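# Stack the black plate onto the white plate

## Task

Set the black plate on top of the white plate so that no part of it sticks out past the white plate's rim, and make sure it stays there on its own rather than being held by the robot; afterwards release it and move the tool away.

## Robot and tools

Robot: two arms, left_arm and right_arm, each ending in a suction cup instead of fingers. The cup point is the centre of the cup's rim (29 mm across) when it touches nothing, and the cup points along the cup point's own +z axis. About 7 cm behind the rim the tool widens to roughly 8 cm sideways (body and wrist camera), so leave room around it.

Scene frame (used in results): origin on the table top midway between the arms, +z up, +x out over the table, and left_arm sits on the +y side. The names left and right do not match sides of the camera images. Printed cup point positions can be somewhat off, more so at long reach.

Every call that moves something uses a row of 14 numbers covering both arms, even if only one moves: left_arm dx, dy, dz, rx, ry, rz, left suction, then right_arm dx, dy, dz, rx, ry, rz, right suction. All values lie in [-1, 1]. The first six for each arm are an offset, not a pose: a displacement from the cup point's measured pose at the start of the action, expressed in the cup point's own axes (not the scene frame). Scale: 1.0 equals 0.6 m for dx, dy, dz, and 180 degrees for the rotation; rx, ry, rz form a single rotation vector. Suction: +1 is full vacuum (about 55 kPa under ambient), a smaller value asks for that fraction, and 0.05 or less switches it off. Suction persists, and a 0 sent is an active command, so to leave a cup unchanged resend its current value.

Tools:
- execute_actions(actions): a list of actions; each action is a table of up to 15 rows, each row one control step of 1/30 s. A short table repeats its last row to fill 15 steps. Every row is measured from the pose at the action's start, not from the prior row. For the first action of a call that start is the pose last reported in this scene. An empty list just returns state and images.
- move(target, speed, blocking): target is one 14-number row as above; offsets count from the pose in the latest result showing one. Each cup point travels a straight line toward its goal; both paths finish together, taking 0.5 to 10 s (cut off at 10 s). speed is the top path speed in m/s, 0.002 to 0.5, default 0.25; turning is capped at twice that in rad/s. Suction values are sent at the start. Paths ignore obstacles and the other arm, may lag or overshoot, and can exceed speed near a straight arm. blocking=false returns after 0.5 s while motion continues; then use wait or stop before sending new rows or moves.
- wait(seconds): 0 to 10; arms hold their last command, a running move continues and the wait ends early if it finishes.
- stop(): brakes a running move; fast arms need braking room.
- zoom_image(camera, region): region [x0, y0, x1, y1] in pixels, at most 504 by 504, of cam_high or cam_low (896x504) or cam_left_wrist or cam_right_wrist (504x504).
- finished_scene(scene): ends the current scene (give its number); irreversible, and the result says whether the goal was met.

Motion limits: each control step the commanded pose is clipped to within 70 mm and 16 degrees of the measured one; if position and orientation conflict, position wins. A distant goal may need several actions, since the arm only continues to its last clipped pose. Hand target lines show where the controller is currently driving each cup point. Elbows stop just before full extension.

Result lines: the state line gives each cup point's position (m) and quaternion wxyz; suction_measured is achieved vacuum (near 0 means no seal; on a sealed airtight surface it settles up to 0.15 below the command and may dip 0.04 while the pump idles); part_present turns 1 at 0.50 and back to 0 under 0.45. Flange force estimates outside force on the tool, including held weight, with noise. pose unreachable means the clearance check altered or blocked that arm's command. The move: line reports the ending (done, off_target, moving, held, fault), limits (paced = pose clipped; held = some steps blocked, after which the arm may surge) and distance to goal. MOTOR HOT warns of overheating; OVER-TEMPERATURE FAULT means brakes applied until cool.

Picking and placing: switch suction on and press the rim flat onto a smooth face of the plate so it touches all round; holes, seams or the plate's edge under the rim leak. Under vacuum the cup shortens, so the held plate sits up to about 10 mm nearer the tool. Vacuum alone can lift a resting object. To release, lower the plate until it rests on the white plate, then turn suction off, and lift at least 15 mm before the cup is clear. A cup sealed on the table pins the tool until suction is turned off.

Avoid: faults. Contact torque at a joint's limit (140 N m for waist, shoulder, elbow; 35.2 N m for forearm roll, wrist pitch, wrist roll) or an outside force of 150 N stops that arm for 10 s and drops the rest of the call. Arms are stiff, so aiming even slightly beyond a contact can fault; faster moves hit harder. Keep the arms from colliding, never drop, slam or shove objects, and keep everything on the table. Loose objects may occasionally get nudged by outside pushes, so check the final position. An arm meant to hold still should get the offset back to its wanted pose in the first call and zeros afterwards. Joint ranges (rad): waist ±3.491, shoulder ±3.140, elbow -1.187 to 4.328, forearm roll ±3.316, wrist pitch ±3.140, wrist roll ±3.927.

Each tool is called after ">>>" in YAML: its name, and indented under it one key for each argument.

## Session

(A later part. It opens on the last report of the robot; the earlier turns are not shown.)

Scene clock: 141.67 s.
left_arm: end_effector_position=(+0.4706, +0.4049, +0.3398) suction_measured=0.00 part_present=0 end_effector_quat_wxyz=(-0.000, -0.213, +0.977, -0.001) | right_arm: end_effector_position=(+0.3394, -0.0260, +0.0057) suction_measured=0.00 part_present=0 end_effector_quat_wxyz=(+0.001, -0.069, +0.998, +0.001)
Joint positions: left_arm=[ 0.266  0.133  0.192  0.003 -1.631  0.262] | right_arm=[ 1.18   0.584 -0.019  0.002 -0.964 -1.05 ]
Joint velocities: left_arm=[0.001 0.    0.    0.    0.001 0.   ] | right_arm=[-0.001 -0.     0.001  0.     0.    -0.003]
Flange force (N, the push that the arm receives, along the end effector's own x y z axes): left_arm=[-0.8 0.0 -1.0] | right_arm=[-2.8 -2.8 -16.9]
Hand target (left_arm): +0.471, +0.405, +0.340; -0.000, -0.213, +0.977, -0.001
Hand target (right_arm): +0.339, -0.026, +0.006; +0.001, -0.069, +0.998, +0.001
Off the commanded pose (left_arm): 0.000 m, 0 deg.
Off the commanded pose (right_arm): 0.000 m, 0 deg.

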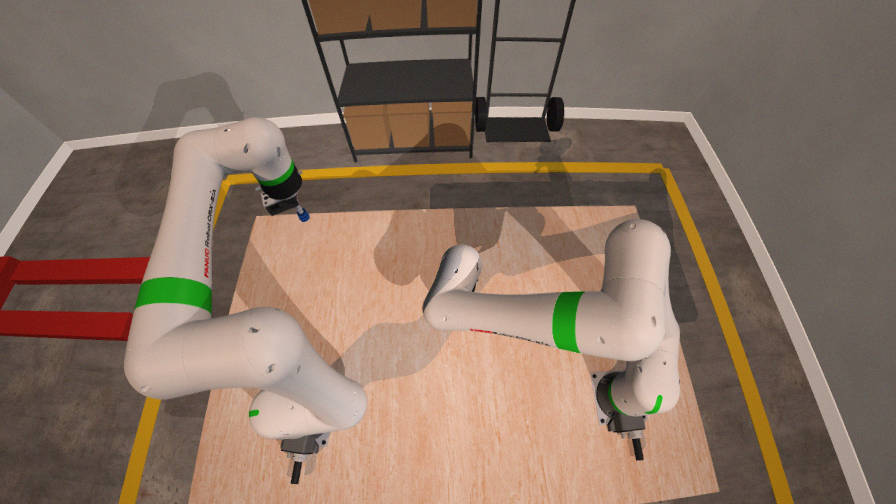

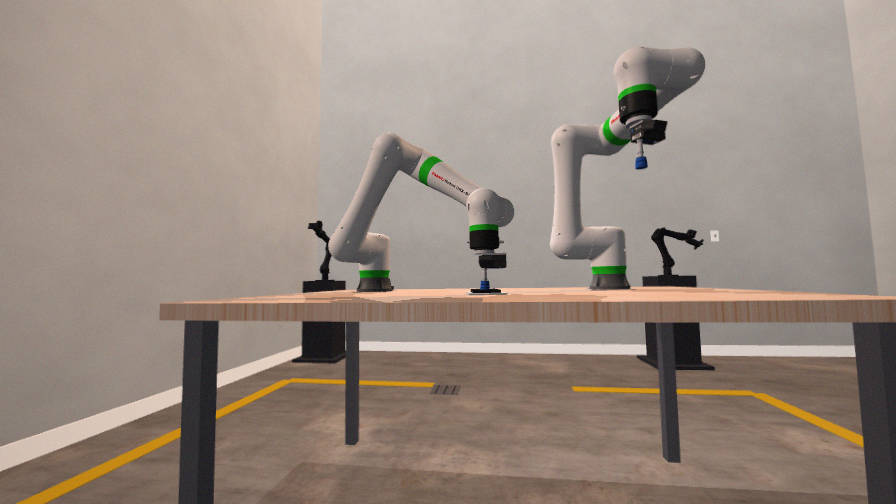

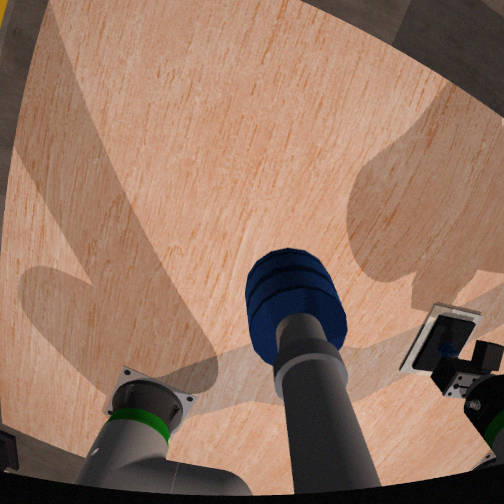

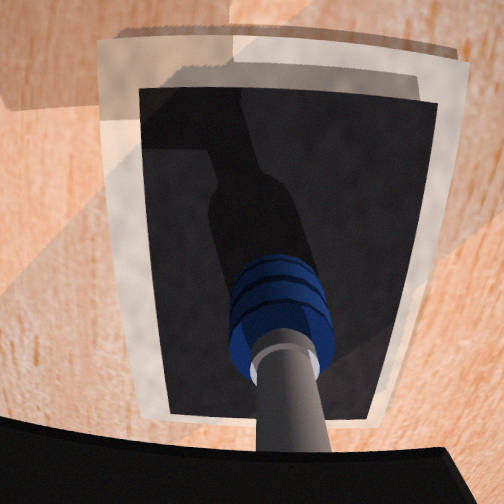

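>>> move:
  target: [0,0,0,0,0,0,0, 0,-0.05,-0.4,0,0,0,0]
  speed: 0.35

Scene clock: 148.70 s.
left_arm: end_effector_position=(+0.4706, +0.4049, +0.3398) suction_measured=0.00 part_present=0 end_effector_quat_wxyz=(-0.000, -0.213, +0.977, -0.001) | right_arm: end_effector_position=(+0.3437, -0.0560, +0.2459) suction_measured=0.00 part_present=0 end_effector_quat_wxyz=(+0.002, -0.069, +0.998, +0.001)
Joint positions: left_arm=[ 0.266  0.133  0.192  0.003 -1.631  0.262] | right_arm=[ 1.153  0.325  0.207  0.002 -1.45  -1.023]
Joint velocities: left_arm=[-0.     0.     0.     0.    -0.     0.001] | right_arm=[-0.002 -0.     0.001 -0.     0.    -0.   ]
Flange force (N, the push that the arm receives, along the end effector's own x y z axes): left_arm=[-1.1 -0.8 -2.3] | right_arm=[-6.4 0.8 -0.7]
Hand target (left_arm): +0.471, +0.405, +0.340; -0.000, -0.213, +0.977, -0.001
Hand target (right_arm): +0.344, -0.056, +0.246; +0.002, -0.069, +0.998, +0.001
Off the commanded pose (left_arm): 0.000 m, 0 deg.
Off the commanded pose (right_arm): 0.001 m, 0 deg.
move: done

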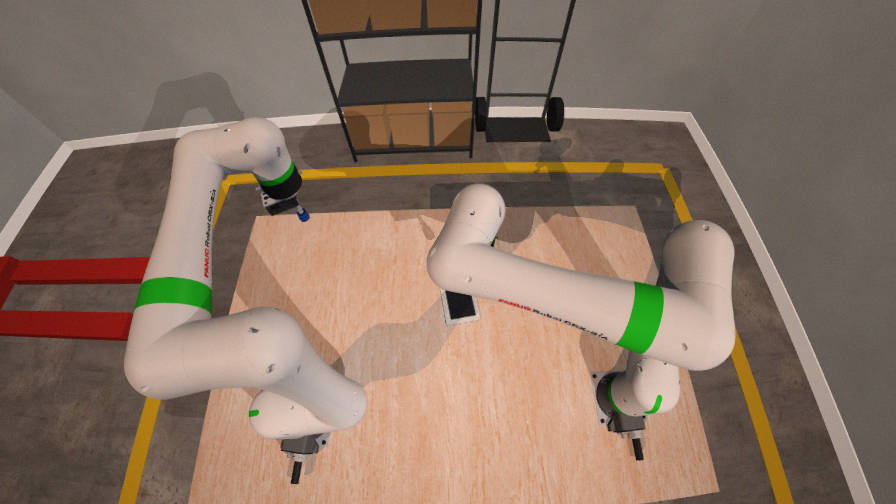

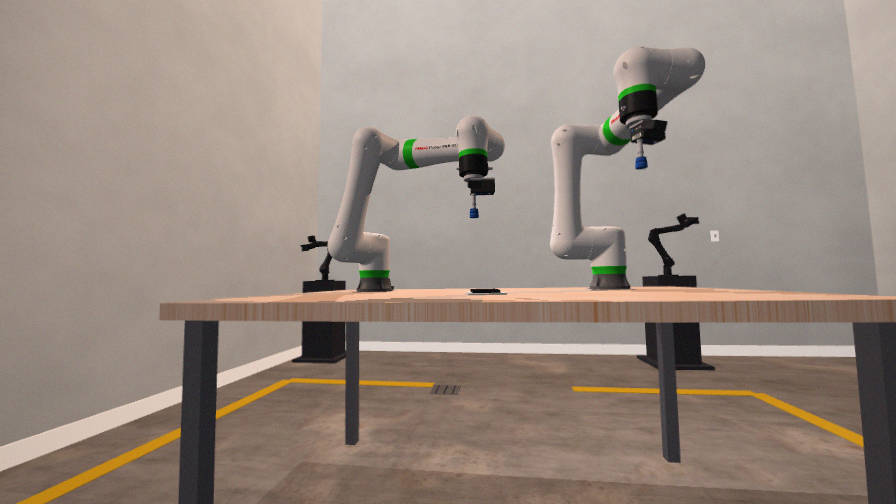

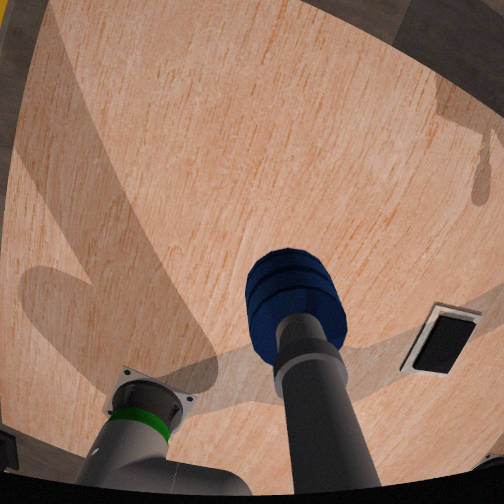

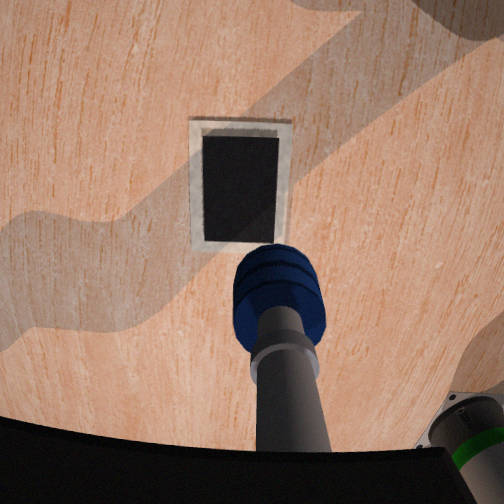

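>>> finished_scene:
  scene: 1

The scene is finished: the task was done.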